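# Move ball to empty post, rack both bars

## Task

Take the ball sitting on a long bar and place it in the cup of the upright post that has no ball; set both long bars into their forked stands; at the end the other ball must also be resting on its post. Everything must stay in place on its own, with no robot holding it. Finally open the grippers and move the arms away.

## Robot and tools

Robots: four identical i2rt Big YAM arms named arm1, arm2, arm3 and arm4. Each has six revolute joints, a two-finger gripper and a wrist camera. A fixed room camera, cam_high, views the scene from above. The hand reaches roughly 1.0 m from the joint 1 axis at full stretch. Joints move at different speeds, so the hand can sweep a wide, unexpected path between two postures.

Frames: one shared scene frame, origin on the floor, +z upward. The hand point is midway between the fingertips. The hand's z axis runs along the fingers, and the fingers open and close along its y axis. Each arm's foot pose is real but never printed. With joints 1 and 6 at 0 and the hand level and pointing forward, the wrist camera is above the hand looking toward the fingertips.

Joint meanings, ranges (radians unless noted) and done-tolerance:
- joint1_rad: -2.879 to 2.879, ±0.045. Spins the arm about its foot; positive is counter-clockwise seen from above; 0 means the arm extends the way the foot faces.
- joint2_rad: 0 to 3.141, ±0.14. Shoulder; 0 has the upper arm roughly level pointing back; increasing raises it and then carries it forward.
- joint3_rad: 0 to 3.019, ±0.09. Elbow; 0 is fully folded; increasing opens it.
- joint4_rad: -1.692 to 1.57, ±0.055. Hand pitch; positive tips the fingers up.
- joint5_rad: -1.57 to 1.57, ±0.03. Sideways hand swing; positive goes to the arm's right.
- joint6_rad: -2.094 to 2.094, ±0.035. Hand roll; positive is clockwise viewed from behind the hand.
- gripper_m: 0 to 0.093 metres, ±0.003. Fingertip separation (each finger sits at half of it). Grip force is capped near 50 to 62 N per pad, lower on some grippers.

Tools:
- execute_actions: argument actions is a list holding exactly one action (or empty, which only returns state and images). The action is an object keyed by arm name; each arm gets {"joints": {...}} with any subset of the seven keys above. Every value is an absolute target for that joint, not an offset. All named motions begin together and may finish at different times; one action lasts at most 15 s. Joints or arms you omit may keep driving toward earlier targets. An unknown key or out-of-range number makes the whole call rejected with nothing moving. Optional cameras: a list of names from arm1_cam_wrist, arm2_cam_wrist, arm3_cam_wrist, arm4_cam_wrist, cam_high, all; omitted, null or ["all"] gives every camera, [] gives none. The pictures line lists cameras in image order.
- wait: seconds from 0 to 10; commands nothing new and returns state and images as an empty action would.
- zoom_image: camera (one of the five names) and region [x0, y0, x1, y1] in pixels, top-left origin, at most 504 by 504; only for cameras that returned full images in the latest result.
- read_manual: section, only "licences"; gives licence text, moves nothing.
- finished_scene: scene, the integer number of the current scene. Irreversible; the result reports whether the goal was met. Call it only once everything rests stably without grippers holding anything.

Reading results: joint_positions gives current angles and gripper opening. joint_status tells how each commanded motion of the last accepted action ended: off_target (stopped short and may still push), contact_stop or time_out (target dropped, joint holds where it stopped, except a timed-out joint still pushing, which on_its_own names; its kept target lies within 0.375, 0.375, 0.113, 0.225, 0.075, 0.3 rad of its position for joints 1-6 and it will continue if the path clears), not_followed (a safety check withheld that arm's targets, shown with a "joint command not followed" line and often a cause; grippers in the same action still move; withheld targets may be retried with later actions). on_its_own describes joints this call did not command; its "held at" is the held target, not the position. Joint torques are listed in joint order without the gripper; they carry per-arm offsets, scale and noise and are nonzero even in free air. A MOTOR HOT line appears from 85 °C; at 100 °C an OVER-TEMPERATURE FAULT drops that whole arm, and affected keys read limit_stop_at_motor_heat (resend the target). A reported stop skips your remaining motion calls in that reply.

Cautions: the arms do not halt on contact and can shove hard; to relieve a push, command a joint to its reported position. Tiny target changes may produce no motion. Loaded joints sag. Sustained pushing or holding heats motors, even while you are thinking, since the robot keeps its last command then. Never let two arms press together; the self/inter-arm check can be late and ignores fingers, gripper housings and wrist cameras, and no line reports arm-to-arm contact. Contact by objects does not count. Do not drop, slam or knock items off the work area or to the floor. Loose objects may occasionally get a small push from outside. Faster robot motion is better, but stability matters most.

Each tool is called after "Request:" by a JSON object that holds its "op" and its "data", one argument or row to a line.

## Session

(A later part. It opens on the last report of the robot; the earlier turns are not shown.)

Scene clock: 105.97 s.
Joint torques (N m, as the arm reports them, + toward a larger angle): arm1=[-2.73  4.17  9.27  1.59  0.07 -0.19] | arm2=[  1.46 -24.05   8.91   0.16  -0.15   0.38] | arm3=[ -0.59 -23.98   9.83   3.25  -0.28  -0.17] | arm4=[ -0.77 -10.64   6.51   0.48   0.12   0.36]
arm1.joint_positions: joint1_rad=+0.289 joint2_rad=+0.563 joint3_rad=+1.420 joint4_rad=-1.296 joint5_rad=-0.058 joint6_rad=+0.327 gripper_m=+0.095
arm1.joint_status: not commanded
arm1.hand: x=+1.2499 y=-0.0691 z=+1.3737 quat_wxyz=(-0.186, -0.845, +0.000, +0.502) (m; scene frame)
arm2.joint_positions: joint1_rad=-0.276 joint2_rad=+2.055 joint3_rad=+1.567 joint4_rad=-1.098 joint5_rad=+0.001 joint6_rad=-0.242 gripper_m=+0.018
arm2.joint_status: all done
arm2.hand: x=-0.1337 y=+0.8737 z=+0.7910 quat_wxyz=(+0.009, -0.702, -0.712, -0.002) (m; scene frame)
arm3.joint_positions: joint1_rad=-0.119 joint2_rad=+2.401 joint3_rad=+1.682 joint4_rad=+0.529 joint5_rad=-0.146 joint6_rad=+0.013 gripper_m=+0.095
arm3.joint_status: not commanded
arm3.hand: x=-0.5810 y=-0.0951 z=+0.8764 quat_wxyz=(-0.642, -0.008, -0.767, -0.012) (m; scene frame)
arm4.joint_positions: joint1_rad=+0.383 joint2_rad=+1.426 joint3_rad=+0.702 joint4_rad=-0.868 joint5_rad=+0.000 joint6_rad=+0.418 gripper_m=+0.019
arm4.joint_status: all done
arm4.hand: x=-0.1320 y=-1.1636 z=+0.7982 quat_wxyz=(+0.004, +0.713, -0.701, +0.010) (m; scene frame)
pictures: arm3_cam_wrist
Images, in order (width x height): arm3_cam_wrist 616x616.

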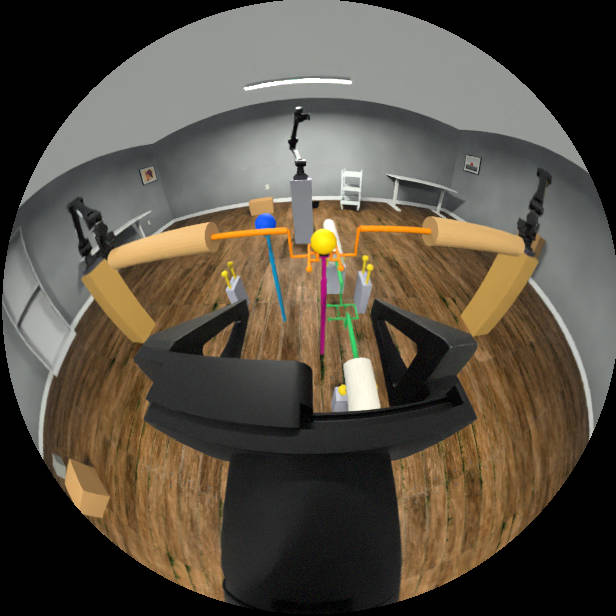

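Request:
{"op": "execute_actions", "data": {
  "actions": [
    {"arm2":{"joints":{"joint2_rad":2.08,"joint3_rad":1.548,"joint4_rad":-1.028}},"arm4":{"joints":{"joint2_rad":1.489,"joint3_rad":0.671,"joint4_rad":-0.746}}}
  ],
  "cameras": []
}}

Request:
{"op": "execute_actions", "data": {
  "actions": [
    {"arm2":{"joints":{"joint2_rad":2.135,"joint3_rad":1.526,"joint4_rad":-0.948}},"arm4":{"joints":{"joint2_rad":1.6,"joint3_rad":0.641,"joint4_rad":-0.605}}}
  ],
  "cameras": ["arm3_cam_wrist"]
}}

Request:
{"op": "execute_actions", "data": {
  "actions": [
    {"arm2":{"joints":{"joint1_rad":-0.175,"joint6_rad":-0.125,"joint2_rad":2.095,"joint3_rad":1.482,"joint4_rad":-0.93}},"arm4":{"joints":{"joint1_rad":0.19,"joint6_rad":0.239,"joint2_rad":1.556,"joint3_rad":0.583,"joint4_rad":-0.59}}}
  ],
  "cameras": []
}}

Request:
{"op": "execute_actions", "data": {
  "actions": [
    {"arm2":{"joints":{"joint1_rad":-0.055,"joint6_rad":0,"joint2_rad":2.08,"joint3_rad":1.45,"joint4_rad":-0.916}},"arm4":{"joints":{"joint1_rad":-0.12,"joint6_rad":-0.07}}}
  ],
  "cameras": ["cam_high"]
}}

Request:
{"op": "execute_actions", "data": {
  "actions": [
    {"arm2":{"joints":{"joint2_rad":1.99,"joint3_rad":1.49,"joint4_rad":-1.04}},"arm4":{"joints":{"joint2_rad":1.42,"joint3_rad":0.67,"joint4_rad":-0.8}}}
  ],
  "cameras": []
}}

Request:
{"op": "execute_actions", "data": {
  "actions": [
    {"arm2":{"joints":{"joint2_rad":1.9,"joint3_rad":1.55,"joint4_rad":-1.17}},"arm4":{"joints":{"joint2_rad":1.285,"joint3_rad":0.76,"joint4_rad":-1.018}}}
  ]
}}

Scene clock: 118.37 s.
Joint torques (N m, as the arm reports them, + toward a larger angle): arm1=[-2.7   4.16  9.27  1.59  0.07 -0.19] | arm2=[  1.46 -23.34   8.67   0.5   -0.12   0.39] | arm3=[ -0.77 -23.86   9.82   3.24  -0.3   -0.18] | arm4=[ -1.4  -10.03   5.67   0.56   0.12   0.34]
arm1.joint_positions: joint1_rad=+0.289 joint2_rad=+0.563 joint3_rad=+1.420 joint4_rad=-1.296 joint5_rad=-0.058 joint6_rad=+0.327 gripper_m=+0.095
arm1.joint_status: not commanded
arm1.hand: x=+1.2499 y=-0.0691 z=+1.3737 quat_wxyz=(-0.186, -0.845, +0.000, +0.502) (m; scene frame)
arm2.joint_positions: joint1_rad=-0.276 joint2_rad=+2.086 joint3_rad=+1.538 joint4_rad=-1.034 joint5_rad=+0.001 joint6_rad=-0.242 gripper_m=+0.018
arm2.joint_status: all done
arm2.hand: x=-0.1338 y=+0.8745 z=+0.7636 quat_wxyz=(+0.008, -0.702, -0.712, -0.001) (m; scene frame)
arm3.joint_positions: joint1_rad=-0.119 joint2_rad=+2.401 joint3_rad=+1.682 joint4_rad=+0.529 joint5_rad=-0.146 joint6_rad=+0.013 gripper_m=+0.095
arm3.joint_status: not commanded
arm3.hand: x=-0.5810 y=-0.0951 z=+0.8764 quat_wxyz=(-0.642, -0.008, -0.767, -0.012) (m; scene frame)
arm4.joint_positions: joint1_rad=+0.383 joint2_rad=+1.508 joint3_rad=+0.671 joint4_rad=-0.754 joint5_rad=+0.000 joint6_rad=+0.418 gripper_m=+0.019
arm4.joint_status: all done
arm4.hand: x=-0.1326 y=-1.1624 z=+0.7652 quat_wxyz=(+0.004, +0.713, -0.701, +0.009) (m; scene frame)
pictures: none
No camera images: the call's "cameras" was empty. Leave "cameras" out to get every camera's image.

Scene clock: 119.23 s.
Joint torques (N m, as the arm reports them, + toward a larger angle): arm1=[-2.69  4.19  9.26  1.59  0.07 -0.19] | arm2=[  1.46 -23.92   8.15   0.4   -0.14   0.38] | arm3=[ -0.43 -23.45   9.84   3.3   -0.27  -0.17] | arm4=[ -1.58 -10.68   4.65   0.72   0.15   0.31]
arm1.joint_positions: joint1_rad=+0.289 joint2_rad=+0.563 joint3_rad=+1.420 joint4_rad=-1.296 joint5_rad=-0.058 joint6_rad=+0.327 gripper_m=+0.095
arm1.joint_status: not commanded
arm1.hand: x=+1.2499 y=-0.0691 z=+1.3737 quat_wxyz=(-0.186, -0.845, +0.000, +0.502) (m; scene frame)
arm2.joint_positions: joint1_rad=-0.276 joint2_rad=+2.147 joint3_rad=+1.516 joint4_rad=-0.951 joint5_rad=+0.001 joint6_rad=-0.242 gripper_m=+0.018
arm2.joint_status: all done
arm2.hand: x=-0.1343 y=+0.8747 z=+0.7214 quat_wxyz=(+0.008, -0.702, -0.712, -0.001) (m; scene frame)
arm3.joint_positions: joint1_rad=-0.119 joint2_rad=+2.401 joint3_rad=+1.682 joint4_rad=+0.529 joint5_rad=-0.146 joint6_rad=+0.013 gripper_m=+0.095
arm3.joint_status: not commanded
arm3.hand: x=-0.5810 y=-0.0951 z=+0.8764 quat_wxyz=(-0.642, -0.008, -0.767, -0.012) (m; scene frame)
arm4.joint_positions: joint1_rad=+0.383 joint2_rad=+1.620 joint3_rad=+0.642 joint4_rad=-0.613 joint5_rad=+0.000 joint6_rad=+0.418 gripper_m=+0.019
arm4.joint_status: all done
arm4.hand: x=-0.1327 y=-1.1623 z=+0.7248 quat_wxyz=(+0.004, +0.713, -0.701, +0.009) (m; scene frame)
pictures: arm3_cam_wrist
Images, in order (width x height): arm3_cam_wrist 616x616.

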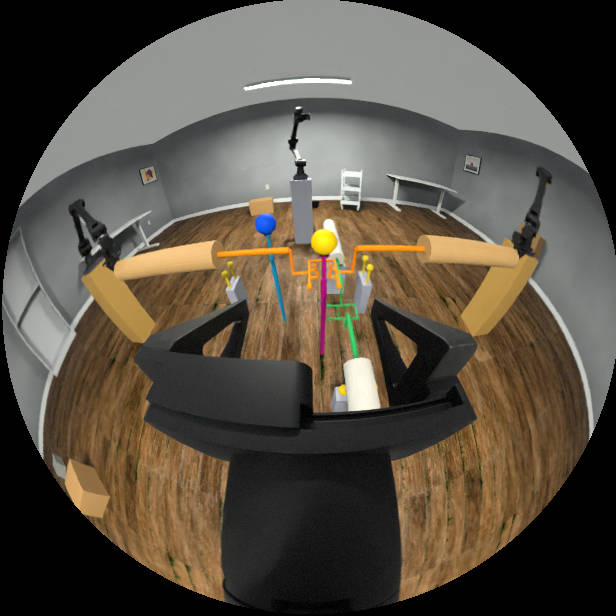

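Scene clock: 120.17 s.
Joint torques (N m, as the arm reports them, + toward a larger angle): arm1=[-2.73  4.18  9.26  1.59  0.07 -0.19] | arm2=[ -0.33 -26.5    7.91  -0.08  -0.05   0.13] | arm3=[ -0.56 -23.97   9.89   3.27  -0.28  -0.18] | arm4=[-1.55 -9.62  4.87  0.63  0.06  0.18]
arm1.joint_positions: joint1_rad=+0.289 joint2_rad=+0.563 joint3_rad=+1.420 joint4_rad=-1.296 joint5_rad=-0.058 joint6_rad=+0.327 gripper_m=+0.095
arm1.joint_status: not commanded
arm1.hand: x=+1.2499 y=-0.0691 z=+1.3737 quat_wxyz=(-0.186, -0.845, +0.000, +0.502) (m; scene frame)
arm2.joint_positions: joint1_rad=-0.162 joint2_rad=+2.135 joint3_rad=+1.475 joint4_rad=-0.924 joint5_rad=-0.001 joint6_rad=-0.132 gripper_m=+0.018
arm2.joint_status: all done
arm2.hand: x=-0.0668 y=+0.8732 z=+0.7154 quat_wxyz=(+0.008, -0.700, -0.714, -0.001) (m; scene frame)
arm3.joint_positions: joint1_rad=-0.119 joint2_rad=+2.401 joint3_rad=+1.682 joint4_rad=+0.529 joint5_rad=-0.146 joint6_rad=+0.013 gripper_m=+0.095
arm3.joint_status: not commanded
arm3.hand: x=-0.5810 y=-0.0951 z=+0.8764 quat_wxyz=(-0.642, -0.008, -0.767, -0.012) (m; scene frame)
arm4.joint_positions: joint1_rad=+0.189 joint2_rad=+1.574 joint3_rad=+0.580 joint4_rad=-0.591 joint5_rad=+0.001 joint6_rad=+0.228 gripper_m=+0.019
arm4.joint_status: all done
arm4.hand: x=-0.0696 y=-1.1628 z=+0.7247 quat_wxyz=(+0.004, +0.711, -0.703, +0.007) (m; scene frame)
pictures: none
No camera images: the call's "cameras" was empty. Leave "cameras" out to get every camera's image.

Scene clock: 121.20 s.
Joint torques (N m, as the arm reports them, + toward a larger angle): arm1=[-2.71  4.18  9.27  1.59  0.07 -0.19] | arm2=[ -0.39 -25.52   7.94  -0.02  -0.02   0.26] | arm3=[ -0.9  -23.64   9.77   3.29  -0.3   -0.17] | arm4=[ -1.75 -10.01   4.93   0.51  -0.02   0.24]
arm1.joint_positions: joint1_rad=+0.289 joint2_rad=+0.563 joint3_rad=+1.420 joint4_rad=-1.296 joint5_rad=-0.058 joint6_rad=+0.327 gripper_m=+0.095
arm1.joint_status: not commanded
arm1.hand: x=+1.2499 y=-0.0691 z=+1.3737 quat_wxyz=(-0.186, -0.845, +0.000, +0.502) (m; scene frame)
arm2.joint_positions: joint1_rad=-0.040 joint2_rad=+2.115 joint3_rad=+1.439 joint4_rad=-0.911 joint5_rad=-0.001 joint6_rad=-0.016 gripper_m=+0.018
arm2.joint_status: all done
arm2.hand: x=+0.0041 y=+0.8801 z=+0.7146 quat_wxyz=(+0.010, -0.698, -0.716, -0.002) (m; scene frame)
arm3.joint_positions: joint1_rad=-0.119 joint2_rad=+2.401 joint3_rad=+1.682 joint4_rad=+0.529 joint5_rad=-0.146 joint6_rad=+0.013 gripper_m=+0.095
arm3.joint_status: not commanded
arm3.hand: x=-0.5810 y=-0.0951 z=+0.8764 quat_wxyz=(-0.642, -0.008, -0.767, -0.012) (m; scene frame)
arm4.joint_positions: joint1_rad=-0.116 joint2_rad=+1.574 joint3_rad=+0.580 joint4_rad=-0.591 joint5_rad=+0.002 joint6_rad=-0.086 gripper_m=+0.019
arm4.joint_status: all done
arm4.hand: x=+0.0202 y=-1.1552 z=+0.7246 quat_wxyz=(+0.006, +0.714, -0.700, +0.005) (m; scene frame)
pictures: cam_high
Images, in order (width x height): cam_high 896x504.

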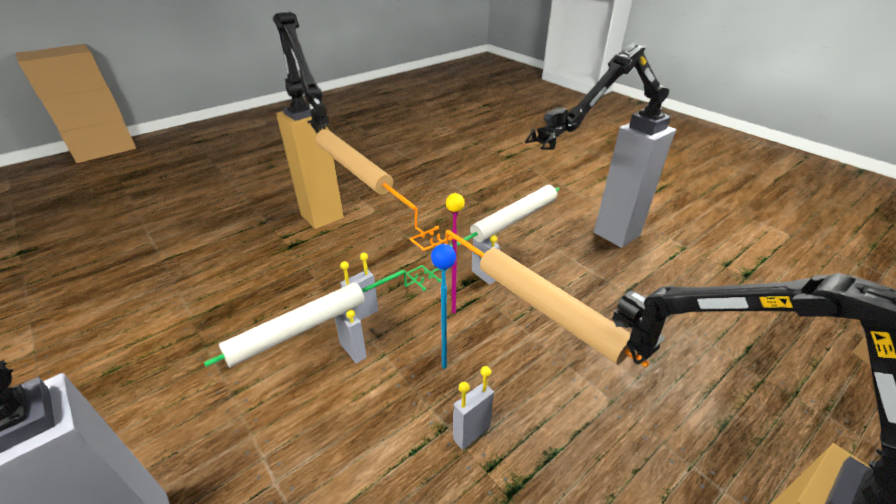

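Scene clock: 122.13 s.
Joint torques (N m, as the arm reports them, + toward a larger angle): arm1=[-2.7   4.19  9.27  1.59  0.07 -0.19] | arm2=[ -0.09 -22.01  10.76  -0.56  -0.02   0.26] | arm3=[ -0.7  -23.81   9.81   3.25  -0.28  -0.17] | arm4=[-1.5  -8.67  8.83 -0.25 -0.02  0.26]
arm1.joint_positions: joint1_rad=+0.289 joint2_rad=+0.563 joint3_rad=+1.420 joint4_rad=-1.296 joint5_rad=-0.058 joint6_rad=+0.327 gripper_m=+0.095
arm1.joint_status: not commanded
arm1.hand: x=+1.2499 y=-0.0691 z=+1.3737 quat_wxyz=(-0.186, -0.845, +0.000, +0.502) (m; scene frame)
arm2.joint_positions: joint1_rad=-0.040 joint2_rad=+2.000 joint3_rad=+1.452 joint4_rad=-1.021 joint5_rad=-0.001 joint6_rad=-0.016 gripper_m=+0.018
arm2.joint_status: all done
arm2.hand: x=+0.0049 y=+0.8826 z=+0.7816 quat_wxyz=(+0.004, -0.698, -0.716, +0.004) (m; scene frame)
arm3.joint_positions: joint1_rad=-0.119 joint2_rad=+2.401 joint3_rad=+1.682 joint4_rad=+0.529 joint5_rad=-0.146 joint6_rad=+0.013 gripper_m=+0.095
arm3.joint_status: not commanded
arm3.hand: x=-0.5810 y=-0.0951 z=+0.8764 quat_wxyz=(-0.642, -0.008, -0.767, -0.012) (m; scene frame)
arm4.joint_positions: joint1_rad=-0.116 joint2_rad=+1.428 joint3_rad=+0.627 joint4_rad=-0.783 joint5_rad=+0.002 joint6_rad=-0.088 gripper_m=+0.019
arm4.joint_status: all done
arm4.hand: x=+0.0205 y=-1.1526 z=+0.7768 quat_wxyz=(+0.005, +0.715, -0.700, +0.005) (m; scene frame)
pictures: none
No camera images: the call's "cameras" was empty. Leave "cameras" out to get every camera's image.

Scene clock: 123.13 s.
Joint torques (N m, as the arm reports them, + toward a larger angle): arm1=[-2.72  4.18  9.26  1.59  0.07 -0.19] | arm2=[ -0.1  -22.39  11.72  -0.57  -0.04   0.25] | arm3=[ -0.39 -23.82   9.79   3.32  -0.29  -0.19] | arm4=[-2.16 -7.84 10.5  -0.38 -0.03  0.29]
arm1.joint_positions: joint1_rad=+0.289 joint2_rad=+0.563 joint3_rad=+1.420 joint4_rad=-1.296 joint5_rad=-0.058 joint6_rad=+0.327 gripper_m=+0.095
arm1.joint_status: not commanded
arm1.hand: x=+1.2499 y=-0.0691 z=+1.3737 quat_wxyz=(-0.186, -0.845, +0.000, +0.502) (m; scene frame)
arm2.joint_positions: joint1_rad=-0.040 joint2_rad=+1.915 joint3_rad=+1.507 joint4_rad=-1.152 joint5_rad=-0.001 joint6_rad=-0.016 gripper_m=+0.018
arm2.joint_status: all done
arm2.hand: x=+0.0057 y=+0.8834 z=+0.8465 quat_wxyz=(+0.001, -0.698, -0.716, +0.007) (m; scene frame)
arm3.joint_positions: joint1_rad=-0.119 joint2_rad=+2.401 joint3_rad=+1.682 joint4_rad=+0.529 joint5_rad=-0.146 joint6_rad=+0.013 gripper_m=+0.095
arm3.joint_status: not commanded
arm3.hand: x=-0.5810 y=-0.0951 z=+0.8764 quat_wxyz=(-0.642, -0.008, -0.767, -0.012) (m; scene frame)
arm4.joint_positions: joint1_rad=-0.116 joint2_rad=+1.292 joint3_rad=+0.708 joint4_rad=-1.001 joint5_rad=+0.002 joint6_rad=-0.088 gripper_m=+0.019
arm4.joint_status: all done
arm4.hand: x=+0.0206 y=-1.1524 z=+0.8388 quat_wxyz=(+0.005, +0.715, -0.700, +0.005) (m; scene frame)
pictures: arm1_cam_wrist, arm2_cam_wrist, arm3_cam_wrist, arm4_cam_wrist, cam_high
Images, in order (width x height): arm1_cam_wrist 616x616, arm2_cam_wrist 616x616, arm3_cam_wrist 616x616, arm4_cam_wrist 616x616, cam_high 896x504.

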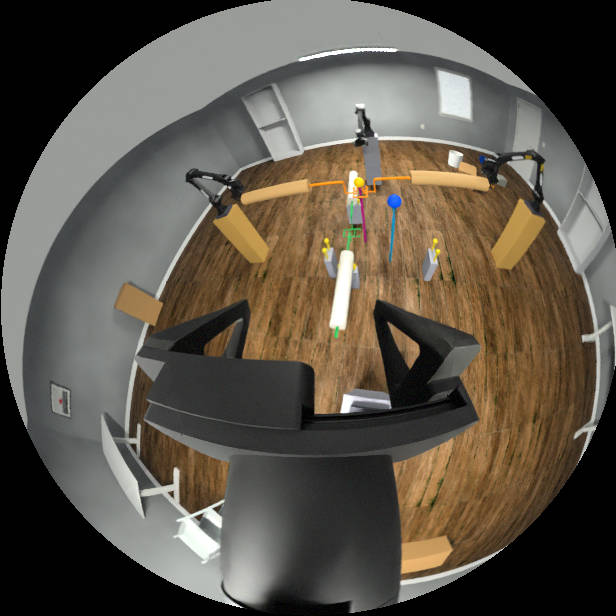

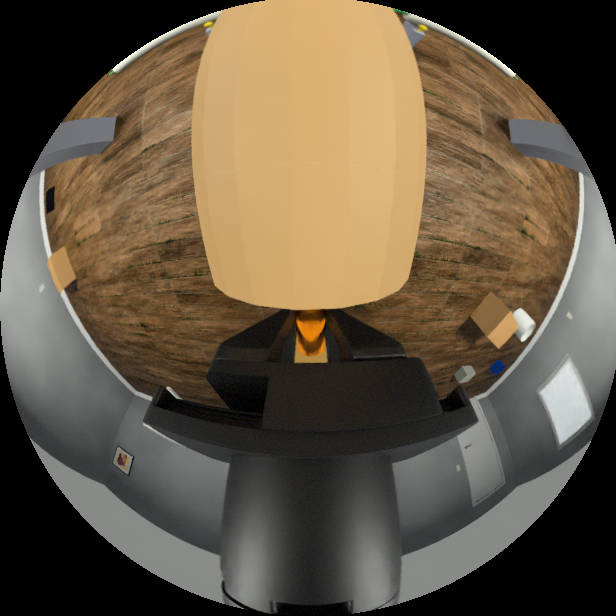

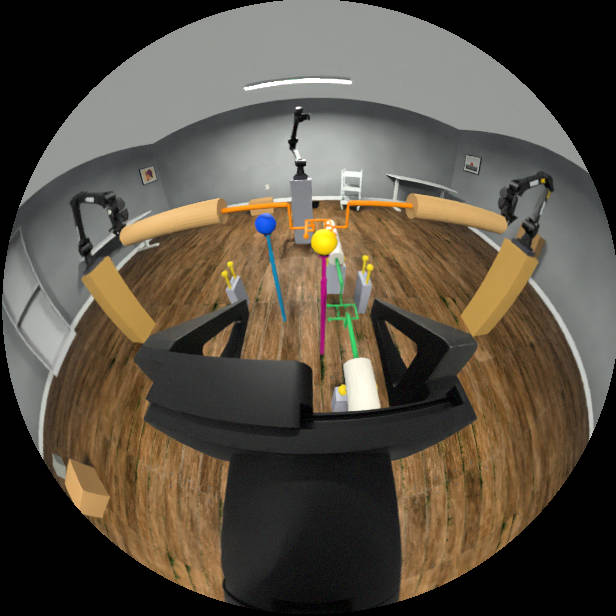

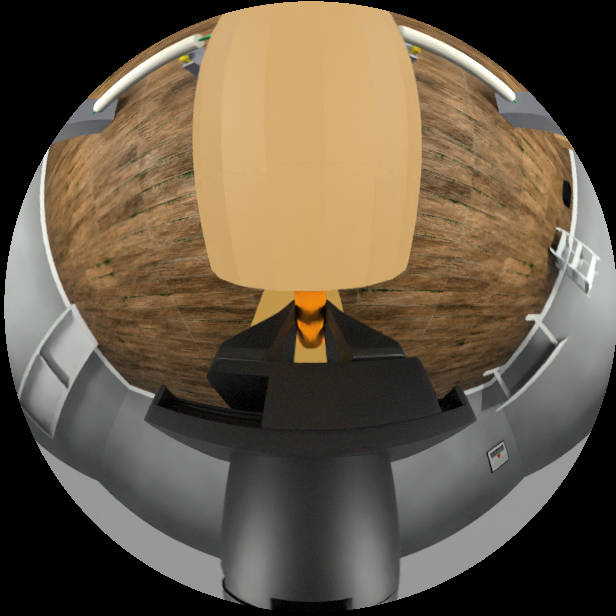

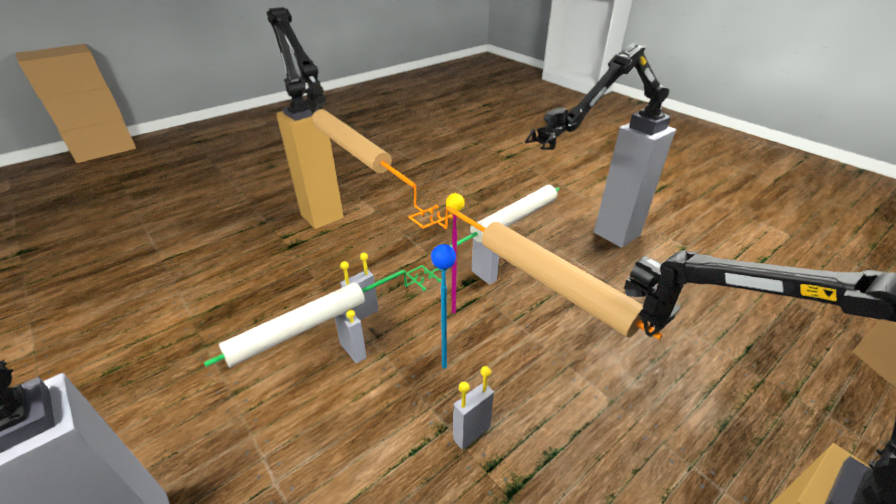

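Request:
{"op": "execute_actions", "data": {
  "actions": [
    {"arm2":{"joints":{"joint1_rad":0.175,"joint6_rad":0.226,"joint2_rad":1.94,"joint3_rad":1.605,"joint4_rad":-1.19}},"arm4":{"joints":{"joint1_rad":-0.451,"joint6_rad":-0.401,"joint2_rad":1.35,"joint3_rad":0.835}}}
  ],
  "cameras": []
}}

Request:
{"op": "execute_actions", "data": {
  "actions": [
    {"arm2":{"joints":{"joint1_rad":0.425,"joint6_rad":0.474,"joint2_rad":2.08,"joint3_rad":1.835,"joint4_rad":-1.28}},"arm4":{"joints":{"joint1_rad":-0.807,"joint6_rad":-0.757,"joint2_rad":1.57,"joint3_rad":1.075,"joint4_rad":-1.031}}}
  ],
  "cameras": []
}}

Request:
{"op": "execute_actions", "data": {
  "actions": [
    {"arm2":{"joints":{"joint1_rad":0.48,"joint6_rad":0.525,"joint2_rad":1.975,"joint3_rad":1.555,"joint4_rad":-1.13}},"arm4":{"joints":{"joint1_rad":-0.725,"joint6_rad":-0.675,"joint2_rad":1.725,"joint3_rad":1.2,"joint4_rad":-1.005}}}
  ],
  "cameras": []
}}

Request:
{"op": "execute_actions", "data": {
  "actions": [
    {"arm2":{"joints":{"joint1_rad":0.53,"joint6_rad":0.57,"joint2_rad":2.024,"joint3_rad":1.212,"joint4_rad":-0.751}},"arm4":{"joints":{"joint1_rad":-0.592,"joint6_rad":-0.535,"joint2_rad":2.024,"joint3_rad":1.235,"joint4_rad":-0.751}}}
  ],
  "cameras": []
}}

Request:
{"op": "execute_actions", "data": {
  "actions": [
    {"arm2":{"joints":{"joint2_rad":2.23,"joint3_rad":1.24,"joint4_rad":-0.555}},"arm4":{"joints":{"joint2_rad":2.234,"joint3_rad":1.24,"joint4_rad":-0.555}}}
  ],
  "cameras": []
}}

Request:
{"op": "execute_actions", "data": {
  "actions": [
    {"arm2":{"joints":{"joint2_rad":2.435,"joint3_rad":1.305,"joint4_rad":-0.417}},"arm4":{"joints":{"joint2_rad":2.443,"joint3_rad":1.305,"joint4_rad":-0.417}}}
  ],
  "cameras": []
}}

Request:
{"op": "execute_actions", "data": {
  "actions": [
    {"arm2":{"joints":{"joint2_rad":2.567,"joint3_rad":1.383,"joint4_rad":-0.355}},"arm4":{"joints":{"joint2_rad":2.568,"joint3_rad":1.38,"joint4_rad":-0.365}}}
  ],
  "cameras": ["cam_high"]
}}

Scene clock: 153.83 s.
Joint torques (N m, as the arm reports them, + toward a larger angle): arm1=[-2.73  4.16  9.26  1.6   0.07 -0.19] | arm2=[  0.28 -22.1   11.74  -0.11   0.     0.14] | arm3=[ -0.45 -23.88   9.82   3.27  -0.29  -0.16] | arm4=[-1.3  -9.43  9.87  0.16  0.    0.15]
arm1.joint_positions: joint1_rad=+0.289 joint2_rad=+0.563 joint3_rad=+1.420 joint4_rad=-1.296 joint5_rad=-0.058 joint6_rad=+0.327 gripper_m=+0.095
arm1.joint_status: not commanded
arm1.hand: x=+1.2499 y=-0.0691 z=+1.3737 quat_wxyz=(-0.186, -0.845, +0.000, +0.502) (m; scene frame)
arm2.joint_positions: joint1_rad=+0.185 joint2_rad=+1.946 joint3_rad=+1.562 joint4_rad=-1.183 joint5_rad=-0.002 joint6_rad=+0.221 gripper_m=+0.018
arm2.joint_status: all done
arm2.hand: x=+0.1349 y=+0.8870 z=+0.8476 quat_wxyz=(+0.003, -0.702, -0.712, +0.004) (m; scene frame)
arm3.joint_positions: joint1_rad=-0.119 joint2_rad=+2.401 joint3_rad=+1.682 joint4_rad=+0.529 joint5_rad=-0.146 joint6_rad=+0.013 gripper_m=+0.095
arm3.joint_status: not commanded
arm3.hand: x=-0.5810 y=-0.0951 z=+0.8764 quat_wxyz=(-0.642, -0.008, -0.767, -0.012) (m; scene frame)
arm4.joint_positions: joint1_rad=-0.448 joint2_rad=+1.365 joint3_rad=+0.793 joint4_rad=-1.011 joint5_rad=+0.000 joint6_rad=-0.410 gripper_m=+0.019
arm4.joint_status: all done
arm4.hand: x=+0.1280 y=-1.1466 z=+0.8443 quat_wxyz=(+0.006, +0.712, -0.703, +0.002) (m; scene frame)
pictures: none
No camera images: the call's "cameras" was empty. Leave "cameras" out to get every camera's image.

Scene clock: 155.17 s.
Joint torques (N m, as the arm reports them, + toward a larger angle): arm1=[-2.72  4.18  9.26  1.6   0.07 -0.19] | arm2=[  0.55 -26.79  11.75  -0.14   0.14   0.14] | arm3=[ -0.55 -23.78   9.79   3.25  -0.3   -0.18] | arm4=[ -1.74 -13.8    9.44   0.21  -0.01   0.14]
arm1.joint_positions: joint1_rad=+0.289 joint2_rad=+0.563 joint3_rad=+1.420 joint4_rad=-1.296 joint5_rad=-0.058 joint6_rad=+0.327 gripper_m=+0.095
arm1.joint_status: not commanded
arm1.hand: x=+1.2499 y=-0.0691 z=+1.3737 quat_wxyz=(-0.186, -0.845, +0.000, +0.502) (m; scene frame)
arm2.joint_positions: joint1_rad=+0.434 joint2_rad=+2.106 joint3_rad=+1.794 joint4_rad=-1.273 joint5_rad=-0.005 joint6_rad=+0.469 gripper_m=+0.018
arm2.joint_status: all done
arm2.hand: x=+0.2951 y=+0.8893 z=+0.8350 quat_wxyz=(+0.011, -0.702, -0.712, -0.001) (m; scene frame)
arm3.joint_positions: joint1_rad=-0.119 joint2_rad=+2.401 joint3_rad=+1.682 joint4_rad=+0.529 joint5_rad=-0.146 joint6_rad=+0.013 gripper_m=+0.095
arm3.joint_status: not commanded
arm3.hand: x=-0.5810 y=-0.0951 z=+0.8764 quat_wxyz=(-0.642, -0.008, -0.767, -0.012) (m; scene frame)
arm4.joint_positions: joint1_rad=-0.804 joint2_rad=+1.592 joint3_rad=+1.043 joint4_rad=-1.029 joint5_rad=+0.001 joint6_rad=-0.767 gripper_m=+0.019
arm4.joint_status: all done
arm4.hand: x=+0.2890 y=-1.1427 z=+0.8438 quat_wxyz=(+0.004, +0.712, -0.702, +0.000) (m; scene frame)
pictures: none
No camera images: the call's "cameras" was empty. Leave "cameras" out to get every camera's image.

Scene clock: 156.17 s.
Joint torques (N m, as the arm reports them, + toward a larger angle): arm1=[-2.72  4.19  9.26  1.59  0.07 -0.19] | arm2=[  1.12 -25.17   8.78   0.17  -0.07   0.19] | arm3=[ -0.73 -23.66   9.79   3.23  -0.29  -0.17] | arm4=[ -2.19 -15.14  10.48   0.07   0.38   0.18]
arm1.joint_positions: joint1_rad=+0.289 joint2_rad=+0.563 joint3_rad=+1.420 joint4_rad=-1.296 joint5_rad=-0.058 joint6_rad=+0.327 gripper_m=+0.095
arm1.joint_status: not commanded
arm1.hand: x=+1.2499 y=-0.0691 z=+1.3737 quat_wxyz=(-0.186, -0.845, +0.000, +0.502) (m; scene frame)
arm2.joint_positions: joint1_rad=+0.481 joint2_rad=+2.011 joint3_rad=+1.548 joint4_rad=-1.130 joint5_rad=+0.001 joint6_rad=+0.514 gripper_m=+0.018
arm2.joint_status: all done
arm2.hand: x=+0.2933 y=+0.9484 z=+0.8045 quat_wxyz=(+0.015, -0.702, -0.712, +0.001) (m; scene frame)
arm3.joint_positions: joint1_rad=-0.119 joint2_rad=+2.401 joint3_rad=+1.682 joint4_rad=+0.529 joint5_rad=-0.146 joint6_rad=+0.013 gripper_m=+0.095
arm3.joint_status: not commanded
arm3.hand: x=-0.5810 y=-0.0951 z=+0.8764 quat_wxyz=(-0.642, -0.008, -0.767, -0.012) (m; scene frame)
arm4.joint_positions: joint1_rad=-0.715 joint2_rad=+1.750 joint3_rad=+1.150 joint4_rad=-0.998 joint5_rad=-0.007 joint6_rad=-0.685 gripper_m=+0.019
arm4.joint_status: all done
arm4.hand: x=+0.2861 y=-1.0840 z=+0.8109 quat_wxyz=(+0.015, +0.714, -0.700, -0.002) (m; scene frame)
pictures: none
No camera images: the call's "cameras" was empty. Leave "cameras" out to get every camera's image.

Scene clock: 157.37 s.
Joint torques (N m, as the arm reports them, + toward a larger angle): arm1=[-2.72  4.17  9.26  1.59  0.07 -0.19] | arm2=[  1.85 -20.9    5.92   0.34  -0.19   0.13] | arm3=[ -0.73 -23.84   9.76   3.19  -0.31  -0.19] | arm4=[ -3.12 -17.52   8.12  -0.16   0.39   0.12]
arm1.joint_positions: joint1_rad=+0.289 joint2_rad=+0.563 joint3_rad=+1.420 joint4_rad=-1.296 joint5_rad=-0.058 joint6_rad=+0.327 gripper_m=+0.095
arm1.joint_status: not commanded
arm1.hand: x=+1.2499 y=-0.0691 z=+1.3737 quat_wxyz=(-0.186, -0.845, +0.000, +0.502) (m; scene frame)
arm2.joint_positions: joint1_rad=+0.523 joint2_rad=+2.035 joint3_rad=+1.216 joint4_rad=-0.754 joint5_rad=+0.004 joint6_rad=+0.565 gripper_m=+0.018
arm2.joint_status: all done
arm2.hand: x=+0.2755 y=+1.0187 z=+0.6908 quat_wxyz=(+0.006, -0.704, -0.710, +0.006) (m; scene frame)
arm3.joint_positions: joint1_rad=-0.119 joint2_rad=+2.401 joint3_rad=+1.682 joint4_rad=+0.529 joint5_rad=-0.146 joint6_rad=+0.013 gripper_m=+0.095
arm3.joint_status: not commanded
arm3.hand: x=-0.5810 y=-0.0951 z=+0.8764 quat_wxyz=(-0.642, -0.008, -0.767, -0.012) (m; scene frame)
arm4.joint_positions: joint1_rad=-0.577 joint2_rad=+2.050 joint3_rad=+1.200 joint4_rad=-0.736 joint5_rad=-0.007 joint6_rad=-0.536 gripper_m=+0.019
arm4.joint_status: all done
arm4.hand: x=+0.2533 y=-1.0131 z=+0.6837 quat_wxyz=(+0.009, +0.710, -0.704, -0.002) (m; scene frame)
pictures: none
No camera images: the call's "cameras" was empty. Leave "cameras" out to get every camera's image.

Scene clock: 158.40 s.
Joint torques (N m, as the arm reports them, + toward a larger angle): arm1=[-2.72  4.16  9.27  1.59  0.07 -0.19] | arm2=[  1.76 -22.57   5.95  -0.2   -0.17   0.14] | arm3=[ -0.82 -23.85   9.75   3.3   -0.3   -0.16] | arm4=[ -2.57 -18.65   5.35  -0.15   0.31   0.13]
arm1.joint_positions: joint1_rad=+0.289 joint2_rad=+0.563 joint3_rad=+1.420 joint4_rad=-1.296 joint5_rad=-0.058 joint6_rad=+0.327 gripper_m=+0.095
arm1.joint_status: not commanded
arm1.hand: x=+1.2499 y=-0.0691 z=+1.3737 quat_wxyz=(-0.186, -0.845, +0.000, +0.502) (m; scene frame)
arm2.joint_positions: joint1_rad=+0.524 joint2_rad=+2.251 joint3_rad=+1.225 joint4_rad=-0.546 joint5_rad=+0.005 joint6_rad=+0.564 gripper_m=+0.018
arm2.joint_status: all done
arm2.hand: x=+0.2735 y=+1.0206 z=+0.5867 quat_wxyz=(+0.005, -0.704, -0.710, +0.006) (m; scene frame)
arm3.joint_positions: joint1_rad=-0.119 joint2_rad=+2.401 joint3_rad=+1.682 joint4_rad=+0.529 joint5_rad=-0.146 joint6_rad=+0.013 gripper_m=+0.095
arm3.joint_status: not commanded
arm3.hand: x=-0.5810 y=-0.0951 z=+0.8764 quat_wxyz=(-0.642, -0.008, -0.767, -0.012) (m; scene frame)
arm4.joint_positions: joint1_rad=-0.577 joint2_rad=+2.262 joint3_rad=+1.225 joint4_rad=-0.542 joint5_rad=-0.005 joint6_rad=-0.540 gripper_m=+0.019
arm4.joint_status: all done
arm4.hand: x=+0.2544 y=-1.0108 z=+0.5854 quat_wxyz=(+0.006, +0.712, -0.702, -0.002) (m; scene frame)
pictures: none
No camera images: the call's "cameras" was empty. Leave "cameras" out to get every camera's image.

Scene clock: 159.40 s.
Joint torques (N m, as the arm reports them, + toward a larger angle): arm1=[-2.72  4.19  9.26  1.59  0.07 -0.19] | arm2=[  1.62 -22.88   4.28   0.    -0.12   0.14] | arm3=[ -0.75 -24.17   9.8    3.3   -0.3   -0.17] | arm4=[ -2.29 -20.22   4.29  -0.05   0.26   0.14]
arm1.joint_positions: joint1_rad=+0.289 joint2_rad=+0.563 joint3_rad=+1.420 joint4_rad=-1.296 joint5_rad=-0.058 joint6_rad=+0.327 gripper_m=+0.095
arm1.joint_status: not commanded
arm1.hand: x=+1.2499 y=-0.0691 z=+1.3737 quat_wxyz=(-0.186, -0.845, +0.000, +0.502) (m; scene frame)
arm2.joint_positions: joint1_rad=+0.526 joint2_rad=+2.449 joint3_rad=+1.298 joint4_rad=-0.413 joint5_rad=+0.003 joint6_rad=+0.564 gripper_m=+0.018
arm2.joint_status: all done
arm2.hand: x=+0.2755 y=+1.0184 z=+0.5024 quat_wxyz=(+0.001, -0.703, -0.711, +0.006) (m; scene frame)
arm3.joint_positions: joint1_rad=-0.119 joint2_rad=+2.401 joint3_rad=+1.682 joint4_rad=+0.529 joint5_rad=-0.146 joint6_rad=+0.013 gripper_m=+0.095
arm3.joint_status: not commanded
arm3.hand: x=-0.5810 y=-0.0951 z=+0.8764 quat_wxyz=(-0.642, -0.008, -0.767, -0.012) (m; scene frame)
arm4.joint_positions: joint1_rad=-0.579 joint2_rad=+2.468 joint3_rad=+1.296 joint4_rad=-0.407 joint5_rad=-0.004 joint6_rad=-0.542 gripper_m=+0.019
arm4.joint_status: all done
arm4.hand: x=+0.2549 y=-1.0127 z=+0.4972 quat_wxyz=(+0.005, +0.712, -0.703, -0.001) (m; scene frame)
pictures: none
No camera images: the call's "cameras" was empty. Leave "cameras" out to get every camera's image.

Scene clock: 160.30 s.
Joint torques (N m, as the arm reports them, + toward a larger angle): arm1=[-2.72  4.16  9.27  1.59  0.07 -0.19] | arm2=[  1.76 -22.45   4.3    0.45  -0.07   0.13] | arm3=[ -0.82 -23.6    9.75   3.31  -0.28  -0.18] | arm4=[ -2.21 -19.19   4.22   0.35   0.11   0.19]
arm1.joint_positions: joint1_rad=+0.289 joint2_rad=+0.563 joint3_rad=+1.420 joint4_rad=-1.296 joint5_rad=-0.058 joint6_rad=+0.327 gripper_m=+0.095
arm1.joint_status: not commanded
arm1.hand: x=+1.2499 y=-0.0691 z=+1.3737 quat_wxyz=(-0.186, -0.845, +0.000, +0.502) (m; scene frame)
arm2.joint_positions: joint1_rad=+0.526 joint2_rad=+2.573 joint3_rad=+1.370 joint4_rad=-0.359 joint5_rad=+0.001 joint6_rad=+0.564 gripper_m=+0.018
arm2.joint_status: all done
arm2.hand: x=+0.2767 y=+1.0162 z=+0.4519 quat_wxyz=(+0.000, -0.703, -0.711, +0.005) (m; scene frame)
arm3.joint_positions: joint1_rad=-0.119 joint2_rad=+2.401 joint3_rad=+1.682 joint4_rad=+0.529 joint5_rad=-0.146 joint6_rad=+0.013 gripper_m=+0.095
arm3.joint_status: not commanded
arm3.hand: x=-0.5810 y=-0.0951 z=+0.8764 quat_wxyz=(-0.642, -0.008, -0.767, -0.012) (m; scene frame)
arm4.joint_positions: joint1_rad=-0.585 joint2_rad=+2.582 joint3_rad=+1.364 joint4_rad=-0.363 joint5_rad=-0.002 joint6_rad=-0.545 gripper_m=+0.019
arm4.joint_status: all done
arm4.hand: x=+0.2588 y=-1.0132 z=+0.4509 quat_wxyz=(+0.006, +0.711, -0.703, +0.000) (m; scene frame)
pictures: cam_high
Images, in order (width x height): cam_high 896x504.

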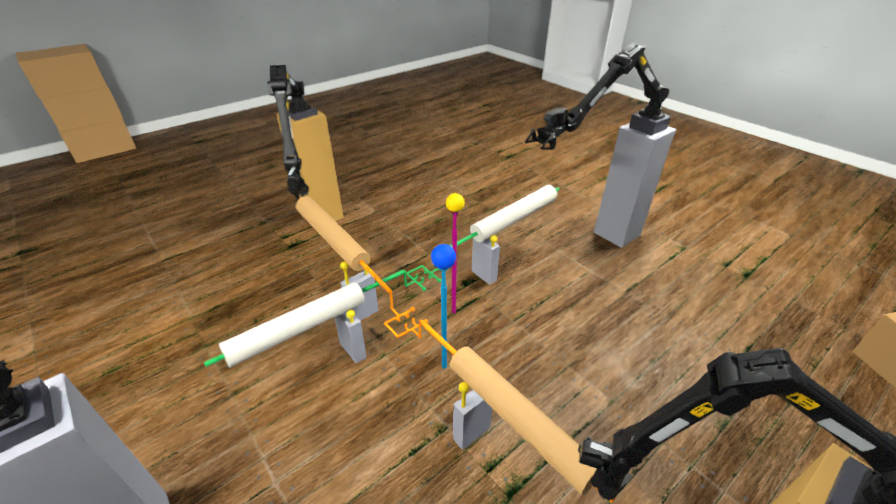

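Request:
{"op": "execute_actions", "data": {
  "actions": [
    {"arm2":{"joints":{"gripper_m":0.09}},"arm4":{"joints":{"gripper_m":0.09}}}
  ],
  "cameras": []
}}

Request:
{"op": "execute_actions", "data": {
  "actions": [
    {"arm2":{"joints":{"joint2_rad":2.18,"joint3_rad":1.15,"joint4_rad":-0.59}},"arm4":{"joints":{"joint2_rad":2.18,"joint3_rad":1.15,"joint4_rad":-0.59}}}
  ],
  "cameras": ["cam_high"]
}}

Scene clock: 167.47 s.
Joint torques (N m, as the arm reports them, + toward a larger angle): arm1=[-2.72  4.18  9.26  1.6   0.07 -0.19] | arm2=[  1.63 -22.11   4.29   0.4   -0.08   0.13] | arm3=[ -0.46 -23.65   9.74   3.2   -0.28  -0.18] | arm4=[ -1.63 -18.68   4.32   0.43   0.09   0.18]
arm1.joint_positions: joint1_rad=+0.289 joint2_rad=+0.563 joint3_rad=+1.420 joint4_rad=-1.296 joint5_rad=-0.058 joint6_rad=+0.327 gripper_m=+0.095
arm1.joint_status: not commanded
arm1.hand: x=+1.2499 y=-0.0691 z=+1.3737 quat_wxyz=(-0.186, -0.845, +0.000, +0.502) (m; scene frame)
arm2.joint_positions: joint1_rad=+0.526 joint2_rad=+2.572 joint3_rad=+1.370 joint4_rad=-0.359 joint5_rad=+0.002 joint6_rad=+0.564 gripper_m=+0.090
arm2.joint_status: all done
arm2.hand: x=+0.2770 y=+1.0156 z=+0.4525 quat_wxyz=(+0.000, -0.703, -0.711, +0.006) (m; scene frame)
arm3.joint_positions: joint1_rad=-0.119 joint2_rad=+2.401 joint3_rad=+1.682 joint4_rad=+0.529 joint5_rad=-0.146 joint6_rad=+0.013 gripper_m=+0.095
arm3.joint_status: not commanded
arm3.hand: x=-0.5810 y=-0.0951 z=+0.8764 quat_wxyz=(-0.642, -0.008, -0.767, -0.012) (m; scene frame)
arm4.joint_positions: joint1_rad=-0.586 joint2_rad=+2.578 joint3_rad=+1.364 joint4_rad=-0.363 joint5_rad=-0.002 joint6_rad=-0.544 gripper_m=+0.090
arm4.joint_status: all done
arm4.hand: x=+0.2603 y=-1.0118 z=+0.4529 quat_wxyz=(+0.004, +0.710, -0.704, +0.000) (m; scene frame)
pictures: none
No camera images: the call's "cameras" was empty. Leave "cameras" out to get every camera's image.

Scene clock: 168.80 s.
Joint torques (N m, as the arm reports them, + toward a larger angle): arm1=[-2.72  4.18  9.27  1.59  0.07 -0.19] | arm2=[  1.73 -16.94   5.2   -0.17  -0.08   0.14] | arm3=[ -0.76 -23.97   9.79   3.28  -0.3   -0.19] | arm4=[ -1.91 -15.3    4.31  -0.09   0.18   0.2 ]
arm1.joint_positions: joint1_rad=+0.289 joint2_rad=+0.563 joint3_rad=+1.420 joint4_rad=-1.296 joint5_rad=-0.058 joint6_rad=+0.327 gripper_m=+0.095
arm1.joint_status: not commanded
arm1.hand: x=+1.2499 y=-0.0691 z=+1.3737 quat_wxyz=(-0.186, -0.845, +0.000, +0.502) (m; scene frame)
arm2.joint_positions: joint1_rad=+0.526 joint2_rad=+2.153 joint3_rad=+1.147 joint4_rad=-0.582 joint5_rad=+0.002 joint6_rad=+0.564 gripper_m=+0.090
arm2.joint_status: all done
arm2.hand: x=+0.2624 y=+1.0410 z=+0.6184 quat_wxyz=(+0.013, -0.703, -0.711, +0.003) (m; scene frame)
arm3.joint_positions: joint1_rad=-0.119 joint2_rad=+2.401 joint3_rad=+1.682 joint4_rad=+0.529 joint5_rad=-0.146 joint6_rad=+0.013 gripper_m=+0.095
arm3.joint_status: not commanded
arm3.hand: x=-0.5810 y=-0.0951 z=+0.8764 quat_wxyz=(-0.642, -0.008, -0.767, -0.012) (m; scene frame)
arm4.joint_positions: joint1_rad=-0.586 joint2_rad=+2.169 joint3_rad=+1.154 joint4_rad=-0.580 joint5_rad=-0.002 joint6_rad=-0.544 gripper_m=+0.090
arm4.joint_status: all done
arm4.hand: x=+0.2485 y=-1.0320 z=+0.6163 quat_wxyz=(+0.013, +0.710, -0.704, +0.002) (m; scene frame)
pictures: cam_high
Images, in order (width x height): cam_high 896x504.

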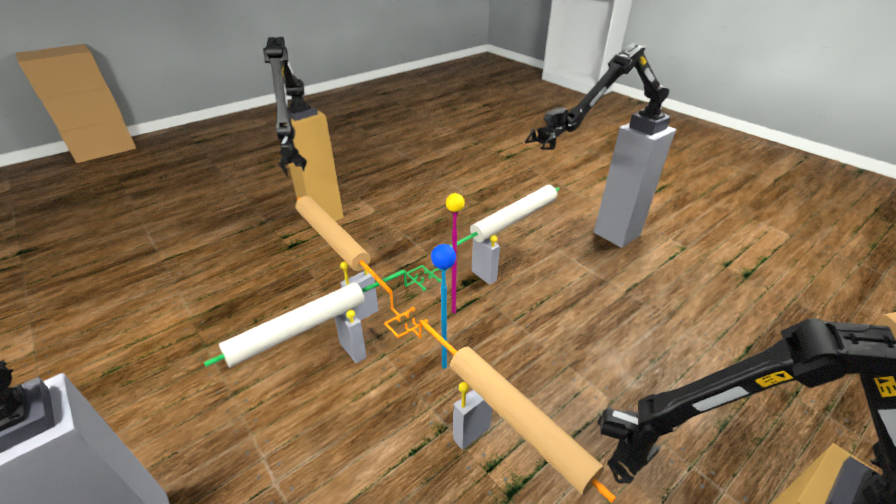

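Request:
{"op": "finished_scene", "data": {
  "scene": 2
}}

The scene is finished: the task was done.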